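# Move the alphabetically first lettered box into the door tote

## Task

Of the boxes in this office, find the one whose top carries the letter earliest in the alphabet and set it inside the tote beside the door so that no part of it sticks out past the tote's rim. Every other box must stay on the desk it started on. The robot must not tip over or finish leaning, or the task fails. The result only counts if it stays in place without the robot holding it when the scene ends.

## Robot and tools

ROBOT. A Hello Robot Stretch 4 with one arm: an omni-wheel base, a lift riding up a mast, a telescoping arm that reaches forward, a three-joint wrist (yaw, pitch, roll) and a two-finger gripper. It stands about 1.6 m tall and the base rim is within 0.23 m of the base origin. Cameras: head_camera, head_left_camera, head_right_camera (all on the head) and wrist_camera (on the gripper).

FRAMES. Base frame: origin on the floor beneath the base centre, x forward, y left, z up. hand_pose is reported in this frame and marks a point between the fingers, 0.015 m back from the tips; with all wrist joints at zero its axes line up with the base frame. The printed hand position may be slightly off. The odometry frame is where the base frame was at the scene's start; base_odometry comes from wheel turns only, so slipping shows up as travel. Heading runs -3.142 to 3.142, positive left.

execute_actions(actions, cameras). actions is a list with one action or none (an empty list just reports state and pictures). An action may hold "base", "joints", or both, plus optional "pace" and "contact_limits"; alternatively it is {"end_of_arm": "enable_torque"} by itself, which re-powers any wrist or gripper motor that has switched off. All motions in one action begin together and may finish at different times.
- base: exactly one key, and it is a relative move from where the base last reported itself. translate_m: straight drive in metres, -2 to 2, forward positive. strafe_m: sideways in metres, -2 to 2, left positive. rotate_rad: turn in place in radians, -3.2 to 3.2, counter-clockwise (left) positive.
- joints: absolute targets keyed by name, any subset. lift_m 0 to 1.2 m; arm_m 0 to 0.55 m (extension); wrist_yaw_rad -1.134 to 4.276 (0 forward, positive left, 3.14 folded back, above 3.4 the arm may block); wrist_pitch_rad -1.117 to 4.259 (0 level, 1.57 pointing down); wrist_roll_rad -1.117 to 4.259 (0 keeps fingers level, positive turns clockwise seen from behind); gripper_m 0 to 0.08 m finger gap. Joint targets out of range are clipped and flagged; other bad values or unknown keys refuse the whole call. No action runs over 15 s.
- pace: "slow", "default", "fast" or "max" (base up to 0.1/0.3/0.4/0.6 m/s and 1/2/3/4 rad/s; slower when the lift is above 0.2 m).
- contact_limits: {"arm_m": value} from 0 (gentlest) to 0.75 (firmest), default 0.5.
- cameras: list of names or "all"; omitted/null means all, [] means none.
A joint or base left out of an action may still be driving to its previous target. If a result reports a stop, later movement calls in the same reply are skipped.

wait(seconds): 0 to 10 s, commands nothing, returns state and images. zoom_image(camera, region): region [x0, y0, x1, y1] in pixels of that camera's latest image, at most 504x504. read_manual(section): licence texts only. finished_scene(scene): ends scene 1 or 2 for good, reports success, and gives the next task.

RESULT LINES. base_status and joint_status: "done"; "off_target" (stopped short, may still push); "contact_stop_at_<key>" (hit something, that part goes slack); "limit_stop_at_<name>"; "torque_fault" (wrist/gripper motor off, send enable_torque); "limit_stop_at_tilt" (leaning over 6 degrees, lift, arm and wheels slack and unresponsive); "limit_stop_at_own_body" (about to hit itself; likely when wrist_pitch_rad below -0.2 with roll below -0.4 or above 4). on_its_own lists things not commanded this call; "held at" is a held target. lidar_m: 12 distances in metres, sector 1 straight ahead then counter-clockwise (4 left, 7 behind, 10 right), "-" for nothing or nearer than 0.25 m; sees table tops, may miss glass and thin legs. wrist_depth_mm: 7x7 grid of depths 100 to 2000 mm, top-left first. turned_by_wheels vs turned_by_imu differing by over about 0.1 rad means slip or collision. base_tilt in degrees (forward and right positive, about 1.5 degree fixed bias). motor_effort: percent of max, bracket is peak; wheel positive turns the base right.

GRIPPING. Command a gripper_m smaller than the object to grasp; afterwards "off_target" means something is between the fingers. If gripper effort stays beyond about 50 from 0 the motor cuts out and may drop the object. A level gripper holding over about 2.7 kg faults the wrist.

START. Unfold the wrist by sending lift_m 0.4 with wrist_yaw_rad 0 in a single action.

AVOID. Driving or turning with more than 1 kg held and arm_m above 0.2, especially fast; steady hard pushing or pulling with a high gripper; pressing the gripper into things with base or arm moves; dropping or knocking boxes off desks; leaving the box over the tote's rim or dependent on the gripper. Loose objects may occasionally be nudged by outside forces. The robot keeps its last command during thinking time, and shorter robot motion time is better.

Each tool is called after "Call:" as a command line: name --argument value for each argument, lists and objects as JSON in quotes; but a table of rows of numbers goes row by row, as --pt "numbers of a row", without its own name.

## Session

Call:
execute_actions --actions '[]'

Scene clock: 0.00 s.
base_odometry: x=+0.000 y=+0.000 heading=+0.000 (m, m, rad; odometry frame)
turned_by_wheels: +0.000 (rad since the last result)
turned_by_imu: +0.000 (rad since the last result)
base_tilt: forward=+0.3 right=+0.6 (deg)
lidar_m: 0.95 0.77 0.75 0.88 0.76 0.75 0.86 0.92 0.91 1.04 1.63 2.14
base_status: not commanded
joint_positions: lift_m=+0.247 arm_m=+0.001 wrist_yaw_rad=+3.160 wrist_pitch_rad=+0.007 wrist_roll_rad=+0.012 gripper_m=+0.040
joint_status: not commanded
motor_effort: lift_m=+19 arm_m=-1 wrist_yaw_rad=-4 wrist_pitch_rad=-10 wrist_roll_rad=+2 gripper_m=-1 wheel_0=+0 wheel_1=-2 wheel_2=+1 (%)
hand_pose: x=-0.0424 y=+0.0835 z=+0.4241 quat_wxyz=(-0.009, -0.004, +0.006, +1.000) (m; base frame)
wrist_depth_mm: - 135 146 1499 1708 1430 1281 / - 108 135 1464 1576 854 723 / - 111 137 1397 1366 1336 1255 / - 138 193 1499 1618 1336 1255 / 204 1025 1229 1537 1661 1366 1281 / 212 991 134 1255 147 1205 1229 / 210 - - 991 - - 931
pictures: head_camera, head_left_camera, head_right_camera, wrist_camera
Images, in order (width x height): head_camera 420x560, head_left_camera 420x672, head_right_camera 420x672, wrist_camera 616x392.

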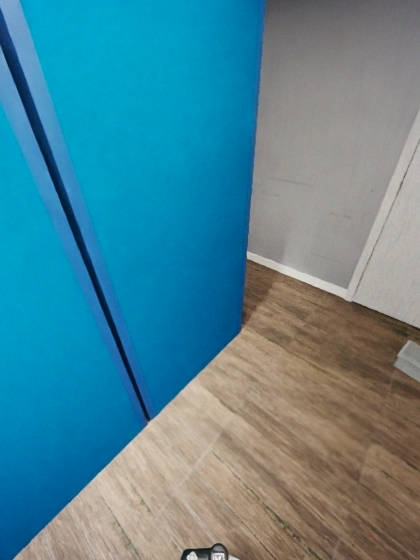

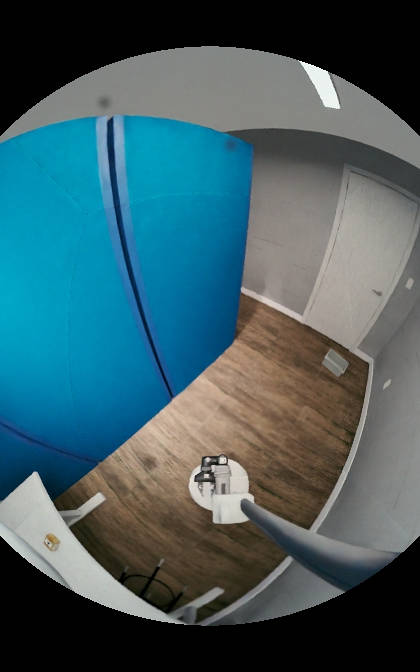

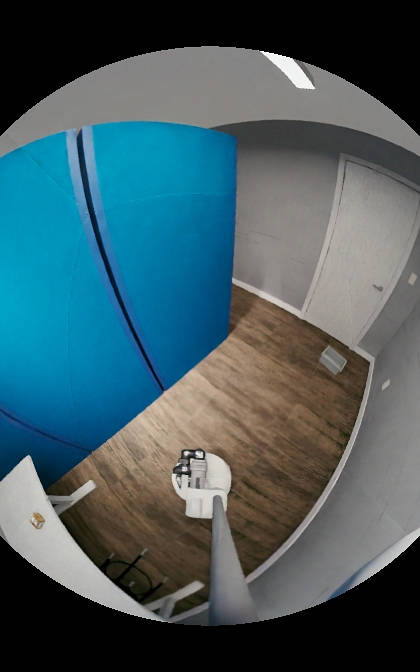

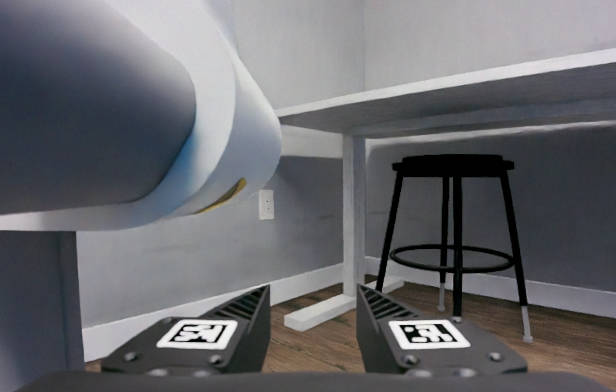

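Call:
zoom_image --camera "head_left_camera" --region '[20, 510, 90, 580]'

Call:
execute_actions --actions '[{"base":{"rotate_rad":2.3},"pace":"fast"}]' --cameras '["head_camera","head_left_camera"]'

Region (20, 510, 90, 580) of head_left_camera's 420x672 image, scaled by 7.200, with more detail than that image has.

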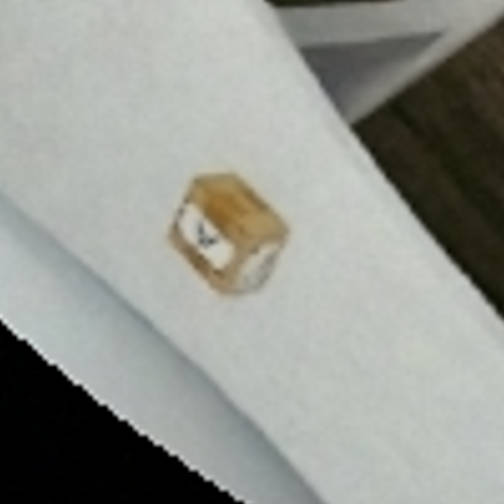

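Scene clock: 4.07 s.
base_odometry: x=+0.000 y=+0.000 heading=+2.300 (m, m, rad; odometry frame)
turned_by_wheels: +2.300 (rad since the last result)
turned_by_imu: +2.308 (rad since the last result)
base_tilt: forward=+0.3 right=+0.7 (deg)
lidar_m: 0.74 0.77 1.00 0.92 0.95 1.19 1.66 1.26 0.83 0.75 0.77 0.81
base_status: done
joint_positions: lift_m=+0.247 arm_m=+0.001 wrist_yaw_rad=+3.160 wrist_pitch_rad=+0.007 wrist_roll_rad=+0.012 gripper_m=+0.040
joint_status: not commanded
motor_effort: lift_m=+19(19) arm_m=-1(0) wrist_yaw_rad=-2(1) wrist_pitch_rad=-8(10) wrist_roll_rad=+2(3) gripper_m=-1(1) wheel_0=+0(8) wheel_1=+1(9) wheel_2=+1(13) (%)
hand_pose: x=-0.0424 y=+0.0835 z=+0.4241 quat_wxyz=(-0.009, -0.004, +0.006, +1.000) (m; base frame)
wrist_depth_mm: - 135 146 - - 1464 1078 / - 108 136 - - 1499 1060 / - 111 137 - - 1499 1078 / - 138 193 - - 1499 1060 / 204 - - - - 1499 1060 / 213 1336 134 1366 147 1281 1060 / 210 - - 991 - - 931
pictures: head_camera, head_left_camera
Images, in order (width x height): head_camera 420x560, head_left_camera 420x672.

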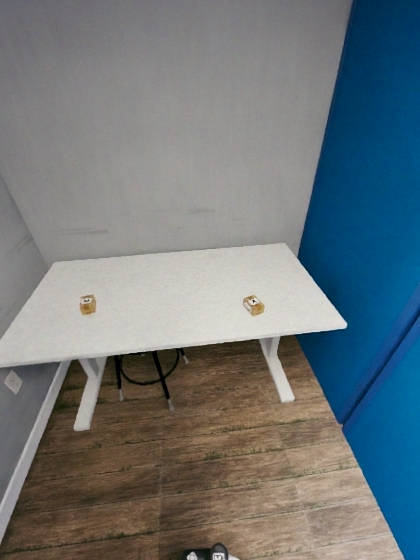

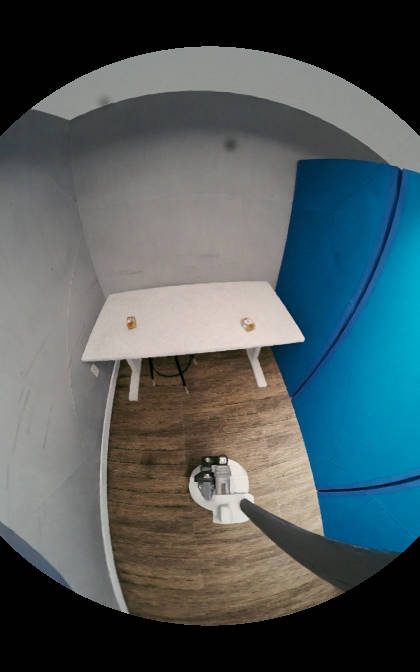

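Call:
zoom_image --camera "head_camera" --region '[60, 280, 120, 330]'

Call:
zoom_image --camera "head_camera" --region '[225, 280, 285, 330]'

Region (60, 280, 120, 330) of head_camera's 420x560 image, scaled by 8.400, with more detail than that image has.

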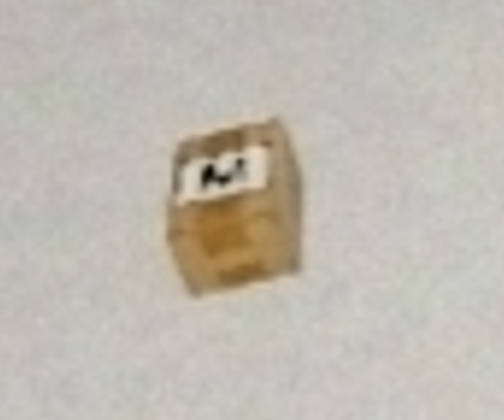

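Region (225, 280, 285, 330) of head_camera's 420x560 image, scaled by 8.400, with more detail than that image has.

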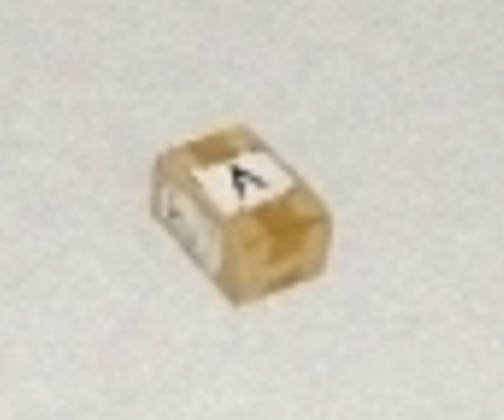

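Call:
execute_actions --actions '[{"base":{"translate_m":0.25},"joints":{"lift_m":0.95,"wrist_yaw_rad":0,"wrist_pitch_rad":0.6},"pace":"fast"}]' --cameras '["head_camera","wrist_camera"]'

Scene clock: 12.47 s.
base_odometry: x=-0.167 y=+0.186 heading=+2.300 (m, m, rad; odometry frame)
turned_by_wheels: +0.000 (rad since the last result)
turned_by_imu: -0.003 (rad since the last result)
base_tilt: forward=+0.3 right=+0.5 (deg)
lidar_m: 0.49 0.51 0.65 0.95 0.97 1.24 1.89 1.20 0.79 0.73 0.75 0.56
base_status: done
joint_positions: lift_m=+0.950 arm_m=+0.001 wrist_yaw_rad=+0.000 wrist_pitch_rad=+0.602 wrist_roll_rad=+0.012 gripper_m=+0.040
joint_status: all done
motor_effort: lift_m=+21(19) arm_m=-1(0) wrist_yaw_rad=-3(10) wrist_pitch_rad=-8(8) wrist_roll_rad=+2(3) gripper_m=-1(1) wheel_0=+0(7) wheel_1=+0(6) wheel_2=+2(11) (%)
hand_pose: x=+0.3471 y=-0.0874 z=+1.0075 quat_wxyz=(+0.955, +0.006, +0.297, -0.002) (m; base frame)
wrist_depth_mm: 917 931 976 1008 1008 1008 778 / 991 1025 1060 1060 1078 1060 788 / 917 904 891 878 878 917 798 / 715 715 707 699 699 691 723 / 580 580 585 580 554 574 569 / 492 496 134 496 147 512 778 / 455 - - 1182 123 - 842
pictures: head_camera, wrist_camera
camera_calibration (this result's frames):
wrist_camera: T_world_to_cam=[[-0.0000164155, -0.99977, -0.0214313, -0.0628219], [-0.601774, 0.0171263, -0.798482, 1.06589], [0.798666, 0.0128837, -0.601637, 0.484006], [0, 0, 0, 1]] pos_world=[0.254867, -0.0872981, 1.14095]
Images, in order (width x height): head_camera 420x560, wrist_camera 616x392.

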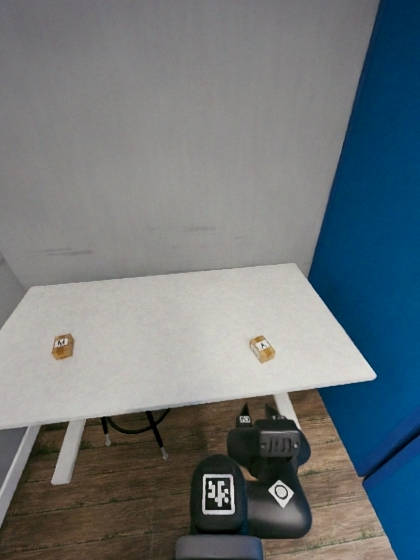

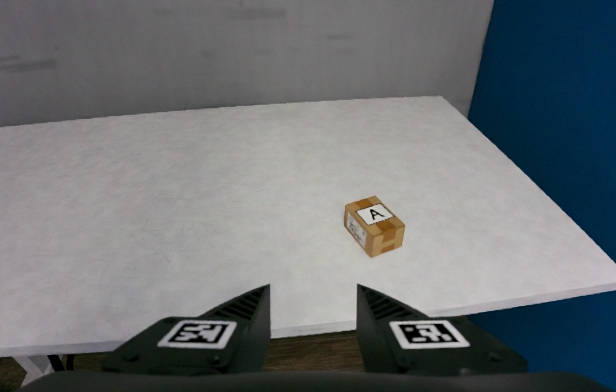

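Call:
zoom_image --camera "wrist_camera" --region '[325, 180, 425, 270]'

Region (325, 180, 425, 270) of wrist_camera's 616x392 image, scaled by 5.040; it fills the top 454 rows of this view, and the rest is white.

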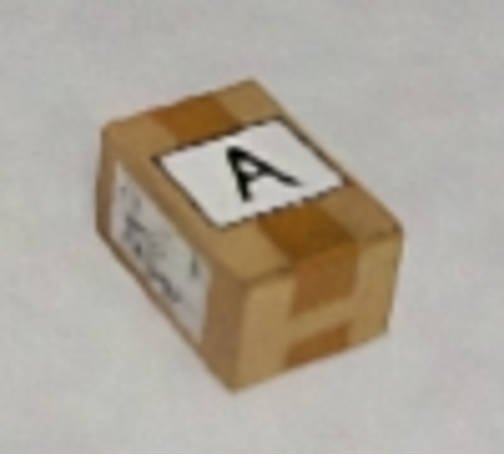

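Call:
execute_actions --actions '[{"base":{"strafe_m":-0.1},"joints":{"lift_m":0.9,"arm_m":0.53,"wrist_pitch_rad":1.57,"wrist_roll_rad":-0.43,"gripper_m":0.08},"pace":"fast"}]' --cameras '["head_camera","wrist_camera"]'

Scene clock: 24.53 s.
base_odometry: x=-0.092 y=+0.253 heading=+2.300 (m, m, rad; odometry frame)
turned_by_wheels: +0.000 (rad since the last result)
turned_by_imu: -0.002 (rad since the last result)
base_tilt: forward=+0.3 right=+0.7 (deg)
lidar_m: 0.49 0.54 0.65 1.04 1.08 1.37 1.90 1.06 0.71 0.63 0.64 0.58
base_status: done
joint_positions: lift_m=+0.900 arm_m=+0.529 wrist_yaw_rad=+0.000 wrist_pitch_rad=+1.570 wrist_roll_rad=-0.430 gripper_m=+0.080
joint_status: all done
motor_effort: lift_m=+16(16) arm_m=+7(6) wrist_yaw_rad=-5(1) wrist_pitch_rad=+1(2) wrist_roll_rad=+3(1) gripper_m=+0(2) wheel_0=-2(9) wheel_1=+1(9) wheel_2=+0(3) (%)
hand_pose: x=+0.7000 y=-0.0874 z=+0.8657 quat_wxyz=(+0.691, -0.151, +0.690, +0.151) (m; base frame)
wrist_depth_mm: 293 291 290 290 287 286 285 / 296 293 291 290 290 289 287 / 296 296 294 293 291 290 289 / 298 296 296 245 293 291 290 / 298 300 297 245 293 293 293 / 301 300 297 247 296 294 296 / - - 142 298 297 - -
pictures: head_camera, wrist_camera
camera_calibration (this result's frames):
wrist_camera: T_world_to_cam=[[0.411809, -0.911196, -0.0116593, -0.354857], [-0.910229, -0.411916, 0.0425324, 0.615367], [-0.0435579, -0.00690259, -0.999027, 1.0487], [0, 0, 0, 1]] pos_world=[0.751937, -0.0626252, 1.01737]
Images, in order (width x height): head_camera 420x560, wrist_camera 616x392.

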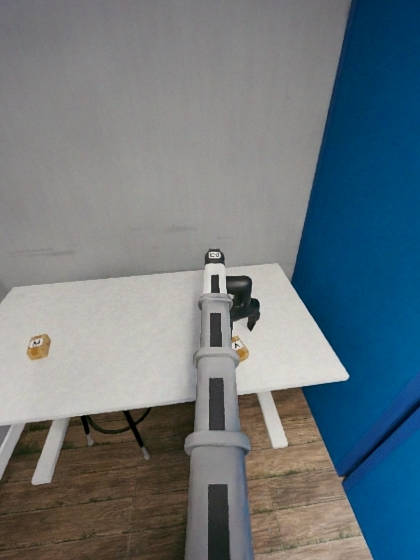

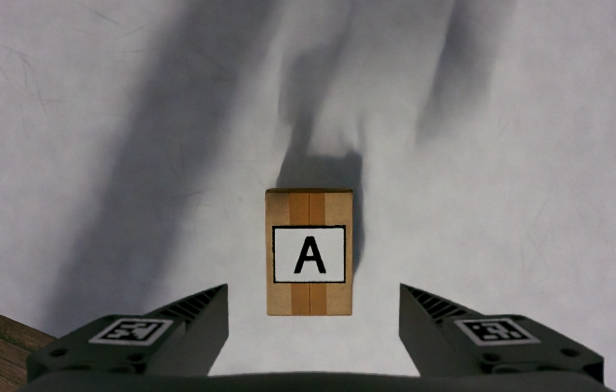

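Call:
execute_actions --actions '[{"joints":{"lift_m":0.785}}]' --cameras '["wrist_camera"]'

Call:
execute_actions --actions '[{"joints":{"gripper_m":0.03}}]' --cameras '["wrist_camera"]'

Scene clock: 39.60 s.
base_odometry: x=-0.092 y=+0.253 heading=+2.300 (m, m, rad; odometry frame)
turned_by_wheels: +0.000 (rad since the last result)
turned_by_imu: -0.001 (rad since the last result)
base_tilt: forward=+0.3 right=+0.6 (deg)
lidar_m: 0.51 0.51 0.65 1.04 1.07 1.34 1.90 1.05 0.70 0.64 0.65 0.56
base_status: not commanded
joint_positions: lift_m=+0.785 arm_m=+0.529 wrist_yaw_rad=+0.000 wrist_pitch_rad=+1.570 wrist_roll_rad=-0.430 gripper_m=+0.080
joint_status: all done
motor_effort: lift_m=+16(13) arm_m=+7(7) wrist_yaw_rad=-1(5) wrist_pitch_rad=+0(1) wrist_roll_rad=+2(3) gripper_m=+1(1) wheel_0=-2(2) wheel_1=+2(2) wheel_2=+0(0) (%)
hand_pose: x=+0.6999 y=-0.0874 z=+0.7508 quat_wxyz=(+0.691, -0.151, +0.691, +0.151) (m; base frame)
wrist_depth_mm: 179 178 178 177 176 175 - / 180 179 179 178 177 176 176 / 181 180 179 179 178 177 177 / 182 181 180 133 179 178 177 / 183 182 181 130 179 179 179 / 185 183 132 131 131 180 - / - - 132 132 131 - -
pictures: wrist_camera
camera_calibration (this result's frames):
wrist_camera: T_world_to_cam=[[0.411758, -0.911218, -0.0116979, -0.356124], [-0.910247, -0.411866, 0.0426176, 0.620187], [-0.0436519, -0.00690022, -0.999023, 0.933945], [0, 0, 0, 1]] pos_world=[0.751929, -0.0626281, 0.902435]
Images, in order (width x height): wrist_camera 616x392.

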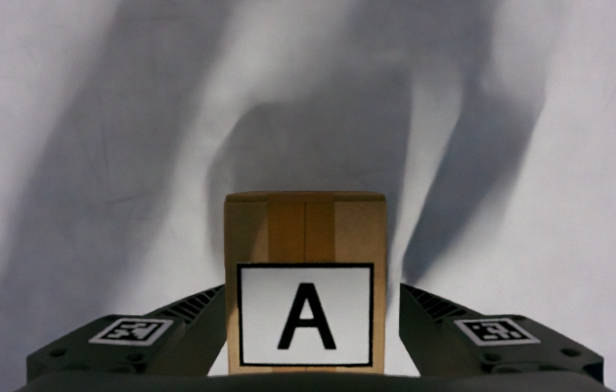

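Scene clock: 40.60 s.
base_odometry: x=-0.092 y=+0.253 heading=+2.300 (m, m, rad; odometry frame)
turned_by_wheels: +0.000 (rad since the last result)
turned_by_imu: +0.000 (rad since the last result)
base_tilt: forward=+0.3 right=+0.6 (deg)
lidar_m: 0.50 0.53 0.65 1.04 1.06 1.34 1.93 1.03 0.70 0.63 0.64 0.56
base_status: not commanded
joint_positions: lift_m=+0.785 arm_m=+0.529 wrist_yaw_rad=+0.000 wrist_pitch_rad=+1.570 wrist_roll_rad=-0.430 gripper_m=+0.059
joint_status: gripper_m off_target (ended at +0.059, target +0.030)
on_its_own: gripper_m is held at +0.053, not at your +0.030, by its contact guard: the fingers met something
motor_effort: lift_m=+15(16) arm_m=+7(7) wrist_yaw_rad=-6(3) wrist_pitch_rad=+0(1) wrist_roll_rad=+3(3) gripper_m=-41(43) wheel_0=-2(2) wheel_1=+2(2) wheel_2=+0(1) (%)
hand_pose: x=+0.6999 y=-0.0874 z=+0.7508 quat_wxyz=(+0.691, -0.151, +0.691, +0.151) (m; base frame)
wrist_depth_mm: 179 178 177 177 176 175 - / 180 179 179 178 177 176 176 / 181 180 180 179 178 177 177 / 182 181 180 133 179 178 178 / 182 182 181 131 179 179 179 / 184 183 132 131 131 180 180 / 185 - 132 132 131 - -
pictures: wrist_camera
camera_calibration (this result's frames):
wrist_camera: T_world_to_cam=[[0.411702, -0.911243, -0.0117174, -0.356067], [-0.91027, -0.411811, 0.0426609, 0.620163], [-0.0436999, -0.00689755, -0.999021, 0.933976], [0, 0, 0, 1]] pos_world=[0.751924, -0.0626313, 0.902433]
Images, in order (width x height): wrist_camera 616x392.

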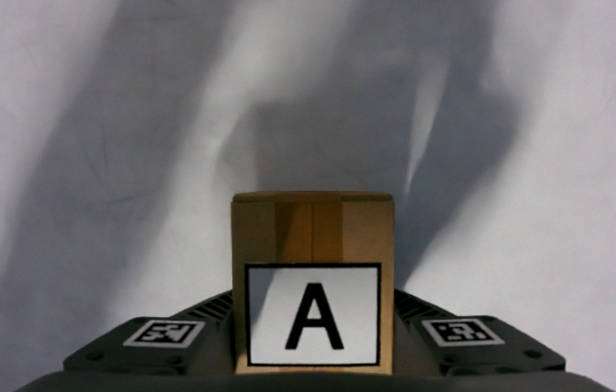

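Call:
execute_actions --actions '[{"joints":{"lift_m":0.83}}]' --cameras '[]'

Call:
execute_actions --actions '[{"joints":{"arm_m":0.12,"wrist_roll_rad":0},"pace":"fast"}]' --cameras '[]'

Call:
execute_actions --actions '[{"base":{"rotate_rad":3.07},"joints":{"lift_m":0.4}}]' --cameras '["head_camera"]'

Call:
execute_actions --actions '[{"base":{"translate_m":1.4},"pace":"max"}]' --cameras '["head_camera","wrist_camera"]'

Scene clock: 48.07 s.
base_odometry: x=-0.092 y=+0.253 heading=+2.300 (m, m, rad; odometry frame)
turned_by_wheels: +0.000 (rad since the last result)
turned_by_imu: -0.001 (rad since the last result)
base_tilt: forward=+0.3 right=+0.6 (deg)
lidar_m: 0.51 0.53 0.67 1.05 1.07 1.35 1.93 1.07 0.69 0.63 0.65 0.58
base_status: not commanded
joint_positions: lift_m=+0.830 arm_m=+0.529 wrist_yaw_rad=+0.000 wrist_pitch_rad=+1.570 wrist_roll_rad=-0.430 gripper_m=+0.059
joint_status: all done
on_its_own: gripper_m is held at +0.053, not at your +0.030, by its contact guard: the fingers met something
motor_effort: lift_m=+22(19) arm_m=+7(7) wrist_yaw_rad=-4(3) wrist_pitch_rad=+0(1) wrist_roll_rad=+3(3) gripper_m=-40(41) wheel_0=-2(2) wheel_1=+1(1) wheel_2=-1(0) (%)
hand_pose: x=+0.6999 y=-0.0874 z=+0.7953 quat_wxyz=(+0.691, -0.151, +0.691, +0.151) (m; base frame)
wrist_depth_mm: 223 222 221 220 219 218 217 / 224 223 221 221 220 219 219 / 225 224 224 222 221 220 220 / 227 226 224 133 223 222 221 / 229 227 226 131 224 224 222 / 230 228 132 131 131 224 224 / 230 - 131 132 131 - -
pictures: none
No camera images: the call's "cameras" was empty. Leave "cameras" out to get every camera's image.

Scene clock: 50.00 s.
base_odometry: x=-0.092 y=+0.253 heading=+2.300 (m, m, rad; odometry frame)
turned_by_wheels: +0.000 (rad since the last result)
turned_by_imu: -0.001 (rad since the last result)
base_tilt: forward=+0.2 right=+0.7 (deg)
lidar_m: 0.52 0.54 0.67 1.05 1.06 1.35 1.90 1.06 0.69 0.63 0.65 0.57
base_status: not commanded
joint_positions: lift_m=+0.830 arm_m=+0.121 wrist_yaw_rad=+0.000 wrist_pitch_rad=+1.570 wrist_roll_rad=+0.000 gripper_m=+0.059
joint_status: all done
on_its_own: gripper_m is held at +0.053, not at your +0.030, by its contact guard: the fingers met something
motor_effort: lift_m=+23(22) arm_m=-6(7) wrist_yaw_rad=-2(3) wrist_pitch_rad=-1(1) wrist_roll_rad=+1(9) gripper_m=-40(41) wheel_0=-2(2) wheel_1=+1(1) wheel_2=-1(1) (%)
hand_pose: x=+0.2921 y=-0.0874 z=+0.7953 quat_wxyz=(+0.707, +0.000, +0.707, +0.000) (m; base frame)
wrist_depth_mm: 917 917 917 917 917 904 715 / 931 917 917 917 917 917 715 / 931 931 931 931 917 917 778 / 946 931 931 133 931 917 750 / 946 946 931 131 931 931 788 / 960 946 132 131 131 931 798 / 960 - 131 132 131 - -
pictures: none
No camera images: the call's "cameras" was empty. Leave "cameras" out to get every camera's image.

Scene clock: 52.83 s.
base_odometry: x=-0.092 y=+0.253 heading=-0.913 (m, m, rad; odometry frame)
turned_by_wheels: +3.070 (rad since the last result)
turned_by_imu: +3.081 (rad since the last result)
base_tilt: forward=+0.3 right=+0.7 (deg)
lidar_m: 1.90 1.13 0.71 0.63 0.64 0.60 0.50 0.52 0.64 1.04 1.06 1.27
base_status: done
joint_positions: lift_m=+0.400 arm_m=+0.121 wrist_yaw_rad=+0.000 wrist_pitch_rad=+1.570 wrist_roll_rad=+0.000 gripper_m=+0.059
joint_status: all done
on_its_own: gripper_m is held at +0.053, not at your +0.030, by its contact guard: the fingers met something
motor_effort: lift_m=+17(18) arm_m=-7(6) wrist_yaw_rad=-3(5) wrist_pitch_rad=+2(1) wrist_roll_rad=+2(3) gripper_m=-41(40) wheel_0=-1(10) wheel_1=+1(2) wheel_2=-1(7) (%)
hand_pose: x=+0.2923 y=-0.0874 z=+0.3657 quat_wxyz=(+0.707, +0.000, +0.707, +0.000) (m; base frame)
wrist_depth_mm: 508 504 504 504 500 500 496 / 517 512 508 504 504 504 500 / 517 517 508 512 508 508 500 / 517 517 517 133 508 508 508 / 525 525 517 131 512 508 508 / 525 525 132 131 131 512 512 / 530 - 132 132 131 - -
pictures: head_camera
Images, in order (width x height): head_camera 420x560.

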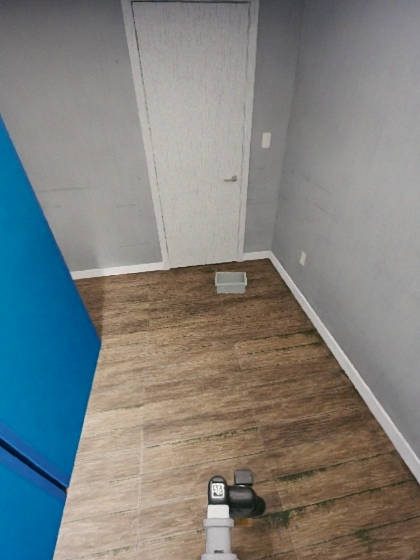

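Scene clock: 56.90 s.
base_odometry: x=+0.764 y=-0.855 heading=-0.913 (m, m, rad; odometry frame)
turned_by_wheels: +0.000 (rad since the last result)
turned_by_imu: -0.007 (rad since the last result)
base_tilt: forward=+0.2 right=+0.6 (deg)
lidar_m: 0.51 1.01 1.27 0.87 0.88 1.08 1.88 1.46 0.88 0.81 0.82 0.54
base_status: done
joint_positions: lift_m=+0.400 arm_m=+0.121 wrist_yaw_rad=+0.000 wrist_pitch_rad=+1.570 wrist_roll_rad=+0.000 gripper_m=+0.059
joint_status: not commanded
on_its_own: gripper_m is held at +0.053, not at your +0.030, by its contact guard: the fingers met something
motor_effort: lift_m=+16(17) arm_m=-6(6) wrist_yaw_rad=-3(2) wrist_pitch_rad=+0(3) wrist_roll_rad=+2(3) gripper_m=-40(41) wheel_0=+1(8) wheel_1=+0(7) wheel_2=+1(15) (%)
hand_pose: x=+0.2922 y=-0.0874 z=+0.3657 quat_wxyz=(+0.707, +0.000, +0.707, +0.000) (m; base frame)
wrist_depth_mm: 508 508 504 430 418 459 496 / 512 508 512 508 508 500 504 / 517 512 512 512 508 504 504 / 521 517 512 133 508 508 504 / 525 517 517 131 512 512 508 / 525 521 132 131 131 517 512 / 530 - 131 132 131 - -
pictures: head_camera, wrist_camera
camera_calibration (this result's frames):
wrist_camera: T_world_to_cam=[[-0.0059257, -0.99991, -0.0120355, -0.0783201], [-0.999079, 0.00540835, 0.0425727, 0.327883], [-0.0425037, 0.0122767, -0.999021, 0.532782], [0, 0, 0, 1]] pos_world=[0.349762, -0.0866272, 0.517359]
Images, in order (width x height): head_camera 420x560, wrist_camera 616x392.

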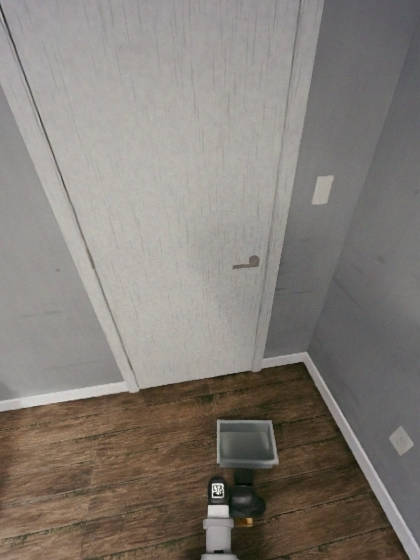

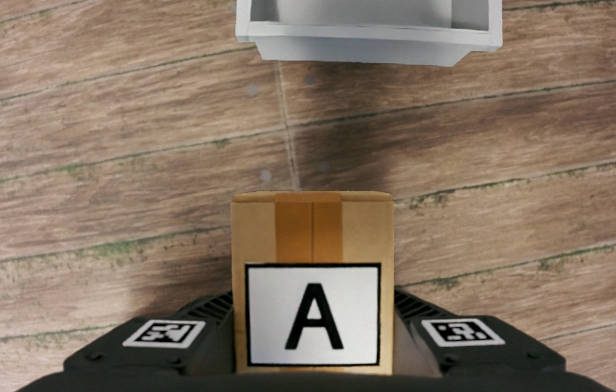

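Call:
execute_actions --actions '[{"base":{"strafe_m":-0.06},"joints":{"arm_m":0.41,"lift_m":0.28},"pace":"fast"}]' --cameras '["head_camera","wrist_camera"]'

Scene clock: 61.00 s.
base_odometry: x=+0.717 y=-0.891 heading=-0.913 (m, m, rad; odometry frame)
turned_by_wheels: +0.000 (rad since the last result)
turned_by_imu: -0.001 (rad since the last result)
base_tilt: forward=+0.3 right=+0.7 (deg)
lidar_m: 0.50 1.03 1.27 0.93 0.96 1.16 1.89 1.34 0.81 0.74 0.76 0.55
base_status: done
joint_positions: lift_m=+0.280 arm_m=+0.409 wrist_yaw_rad=+0.000 wrist_pitch_rad=+1.570 wrist_roll_rad=+0.000 gripper_m=+0.059
joint_status: all done
on_its_own: gripper_m is held at +0.053, not at your +0.030, by its contact guard: the fingers met something
motor_effort: lift_m=+17(14) arm_m=+6(10) wrist_yaw_rad=-2(2) wrist_pitch_rad=+0(1) wrist_roll_rad=+3(2) gripper_m=-40(40) wheel_0=+0(10) wheel_1=+1(9) wheel_2=-1(2) (%)
hand_pose: x=+0.5800 y=-0.0874 z=+0.2457 quat_wxyz=(+0.707, +0.000, +0.707, +0.000) (m; base frame)
wrist_depth_mm: 392 389 387 387 384 382 382 / 394 389 389 389 387 384 384 / 394 322 389 387 387 286 387 / 397 327 392 133 387 330 389 / 399 329 362 131 392 327 392 / 404 303 132 131 131 297 392 / 407 - 131 132 131 - -
pictures: head_camera, wrist_camera
camera_calibration (this result's frames):
wrist_camera: T_world_to_cam=[[-0.00558385, -0.999912, -0.0120356, -0.0782572], [-0.999083, 0.0050674, 0.0425219, 0.620495], [-0.0424572, 0.012262, -0.999023, 0.425119], [0, 0, 0, 1]] pos_world=[0.637538, -0.0866075, 0.397377]
Images, in order (width x height): head_camera 420x560, wrist_camera 616x392.

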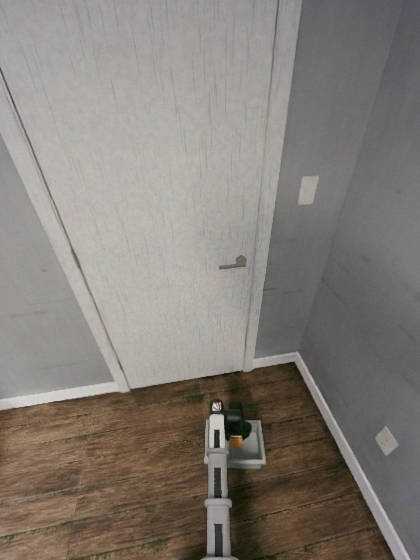

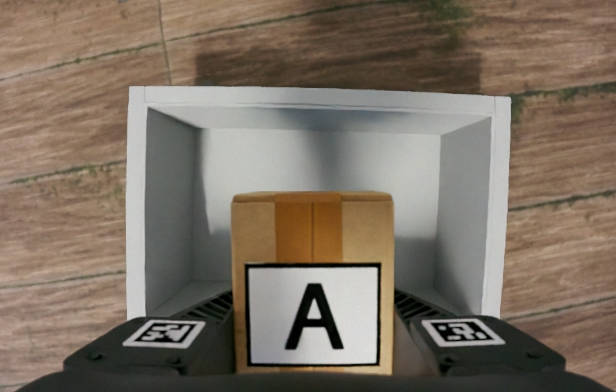

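Call:
execute_actions --actions '[{"joints":{"arm_m":0.43,"lift_m":0.077}}]' --cameras '["wrist_camera"]'

Call:
execute_actions --actions '[{"joints":{"gripper_m":0.08}}]' --cameras '[]'

Call:
execute_actions --actions '[{"joints":{"lift_m":0.25},"pace":"fast"}]' --cameras '["wrist_camera"]'

Scene clock: 65.90 s.
base_odometry: x=+0.717 y=-0.891 heading=-0.913 (m, m, rad; odometry frame)
turned_by_wheels: +0.000 (rad since the last result)
turned_by_imu: -0.002 (rad since the last result)
base_tilt: forward=+0.3 right=+0.5 (deg)
lidar_m: 0.52 1.03 1.31 0.93 0.95 1.18 1.89 1.34 0.79 0.75 0.74 0.54
base_status: not commanded
joint_positions: lift_m=+0.077 arm_m=+0.429 wrist_yaw_rad=+0.000 wrist_pitch_rad=+1.570 wrist_roll_rad=+0.000 gripper_m=+0.059
joint_status: all done
on_its_own: gripper_m is held at +0.053, not at your +0.030, by its contact guard: the fingers met something
motor_effort: lift_m=+16(14) arm_m=+7(8) wrist_yaw_rad=-3(2) wrist_pitch_rad=+1(2) wrist_roll_rad=+2(3) gripper_m=-40(40) wheel_0=+0(0) wheel_1=+1(1) wheel_2=-1(1) (%)
hand_pose: x=+0.5999 y=-0.0874 z=+0.0428 quat_wxyz=(+0.707, +0.000, +0.707, +0.000) (m; base frame)
wrist_depth_mm: - - - - - - - / 132 133 133 131 126 123 - / 174 189 188 187 187 186 186 / 175 190 189 133 187 187 186 / 176 191 190 130 188 187 187 / 175 193 132 131 131 189 189 / 170 - 131 132 131 - -
pictures: wrist_camera
camera_calibration (this result's frames):
wrist_camera: T_world_to_cam=[[-0.00578157, -0.999911, -0.0120345, -0.0804703], [-0.999074, 0.0052628, 0.0427008, 0.649026], [-0.0426337, 0.0122703, -0.999015, 0.223297], [0, 0, 0, 1]] pos_world=[0.65748, -0.0866187, 0.194395]
Images, in order (width x height): wrist_camera 616x392.

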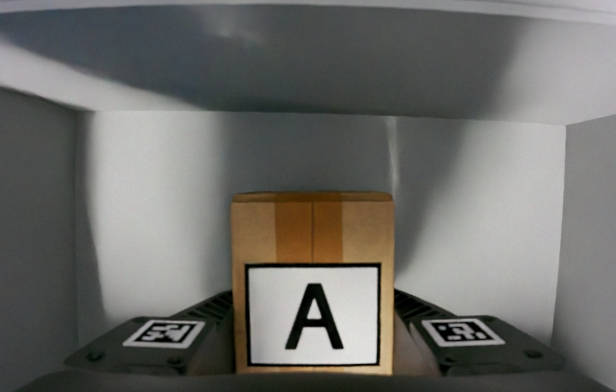

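Scene clock: 66.83 s.
base_odometry: x=+0.717 y=-0.891 heading=-0.913 (m, m, rad; odometry frame)
turned_by_wheels: +0.000 (rad since the last result)
turned_by_imu: +0.000 (rad since the last result)
base_tilt: forward=+0.3 right=+0.6 (deg)
lidar_m: 0.52 1.01 1.28 0.94 0.92 1.19 1.89 1.35 0.83 0.75 0.76 0.54
base_status: not commanded
joint_positions: lift_m=+0.077 arm_m=+0.429 wrist_yaw_rad=+0.000 wrist_pitch_rad=+1.570 wrist_roll_rad=+0.000 gripper_m=+0.080
joint_status: all done
motor_effort: lift_m=+17(16) arm_m=+7(7) wrist_yaw_rad=-2(2) wrist_pitch_rad=-2(0) wrist_roll_rad=+3(2) gripper_m=+1(39) wheel_0=+0(0) wheel_1=+1(1) wheel_2=-1(1) (%)
hand_pose: x=+0.5999 y=-0.0874 z=+0.0428 quat_wxyz=(+0.707, +0.000, +0.707, +0.000) (m; base frame)
wrist_depth_mm: - - - - - - - / 132 133 133 130 126 122 - / 174 189 189 187 187 186 186 / 176 190 190 188 188 187 186 / 177 191 191 140 189 189 187 / 176 192 141 140 140 189 - / - - 137 141 140 - -
pictures: none
No camera images: the call's "cameras" was empty. Leave "cameras" out to get every camera's image.

Scene clock: 68.30 s.
base_odometry: x=+0.717 y=-0.891 heading=-0.913 (m, m, rad; odometry frame)
turned_by_wheels: +0.000 (rad since the last result)
turned_by_imu: +0.000 (rad since the last result)
base_tilt: forward=+0.3 right=+0.6 (deg)
lidar_m: 0.51 1.02 1.28 0.95 0.93 1.17 1.90 1.35 0.81 0.74 0.76 0.54
base_status: not commanded
joint_positions: lift_m=+0.250 arm_m=+0.429 wrist_yaw_rad=+0.000 wrist_pitch_rad=+1.570 wrist_roll_rad=+0.000 gripper_m=+0.080
joint_status: all done
motor_effort: lift_m=+22(21) arm_m=+7(7) wrist_yaw_rad=-5(2) wrist_pitch_rad=+0(2) wrist_roll_rad=+3(2) gripper_m=+0(0) wheel_0=+0(0) wheel_1=+1(1) wheel_2=-1(1) (%)
hand_pose: x=+0.5999 y=-0.0874 z=+0.2153 quat_wxyz=(+0.707, +0.000, +0.707, +0.000) (m; base frame)
wrist_depth_mm: 362 359 357 357 357 353 353 / 364 359 362 359 357 355 353 / 366 256 322 304 286 244 357 / 368 274 362 310 359 279 359 / 368 277 366 312 359 276 359 / 370 249 314 345 347 244 364 / - - 142 274 258 - -
pictures: wrist_camera
camera_calibration (this result's frames):
wrist_camera: T_world_to_cam=[[-0.00578197, -0.999911, -0.0120345, -0.0783934], [-0.999074, 0.00526312, 0.0427068, 0.641663], [-0.0426396, 0.0122703, -0.999015, 0.395688], [0, 0, 0, 1]] pos_world=[0.657488, -0.0866188, 0.366952]
Images, in order (width x height): wrist_camera 616x392.

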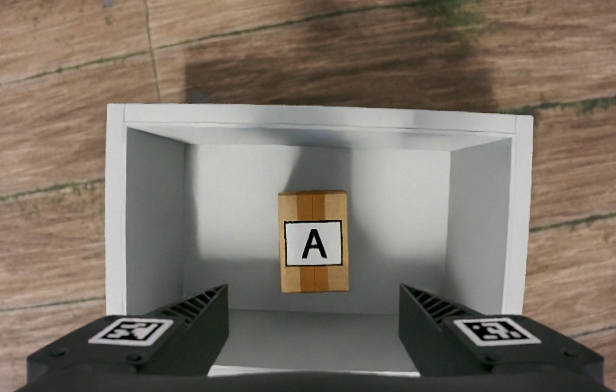

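Call:
finished_scene --scene 1

The scene is finished: the task was done.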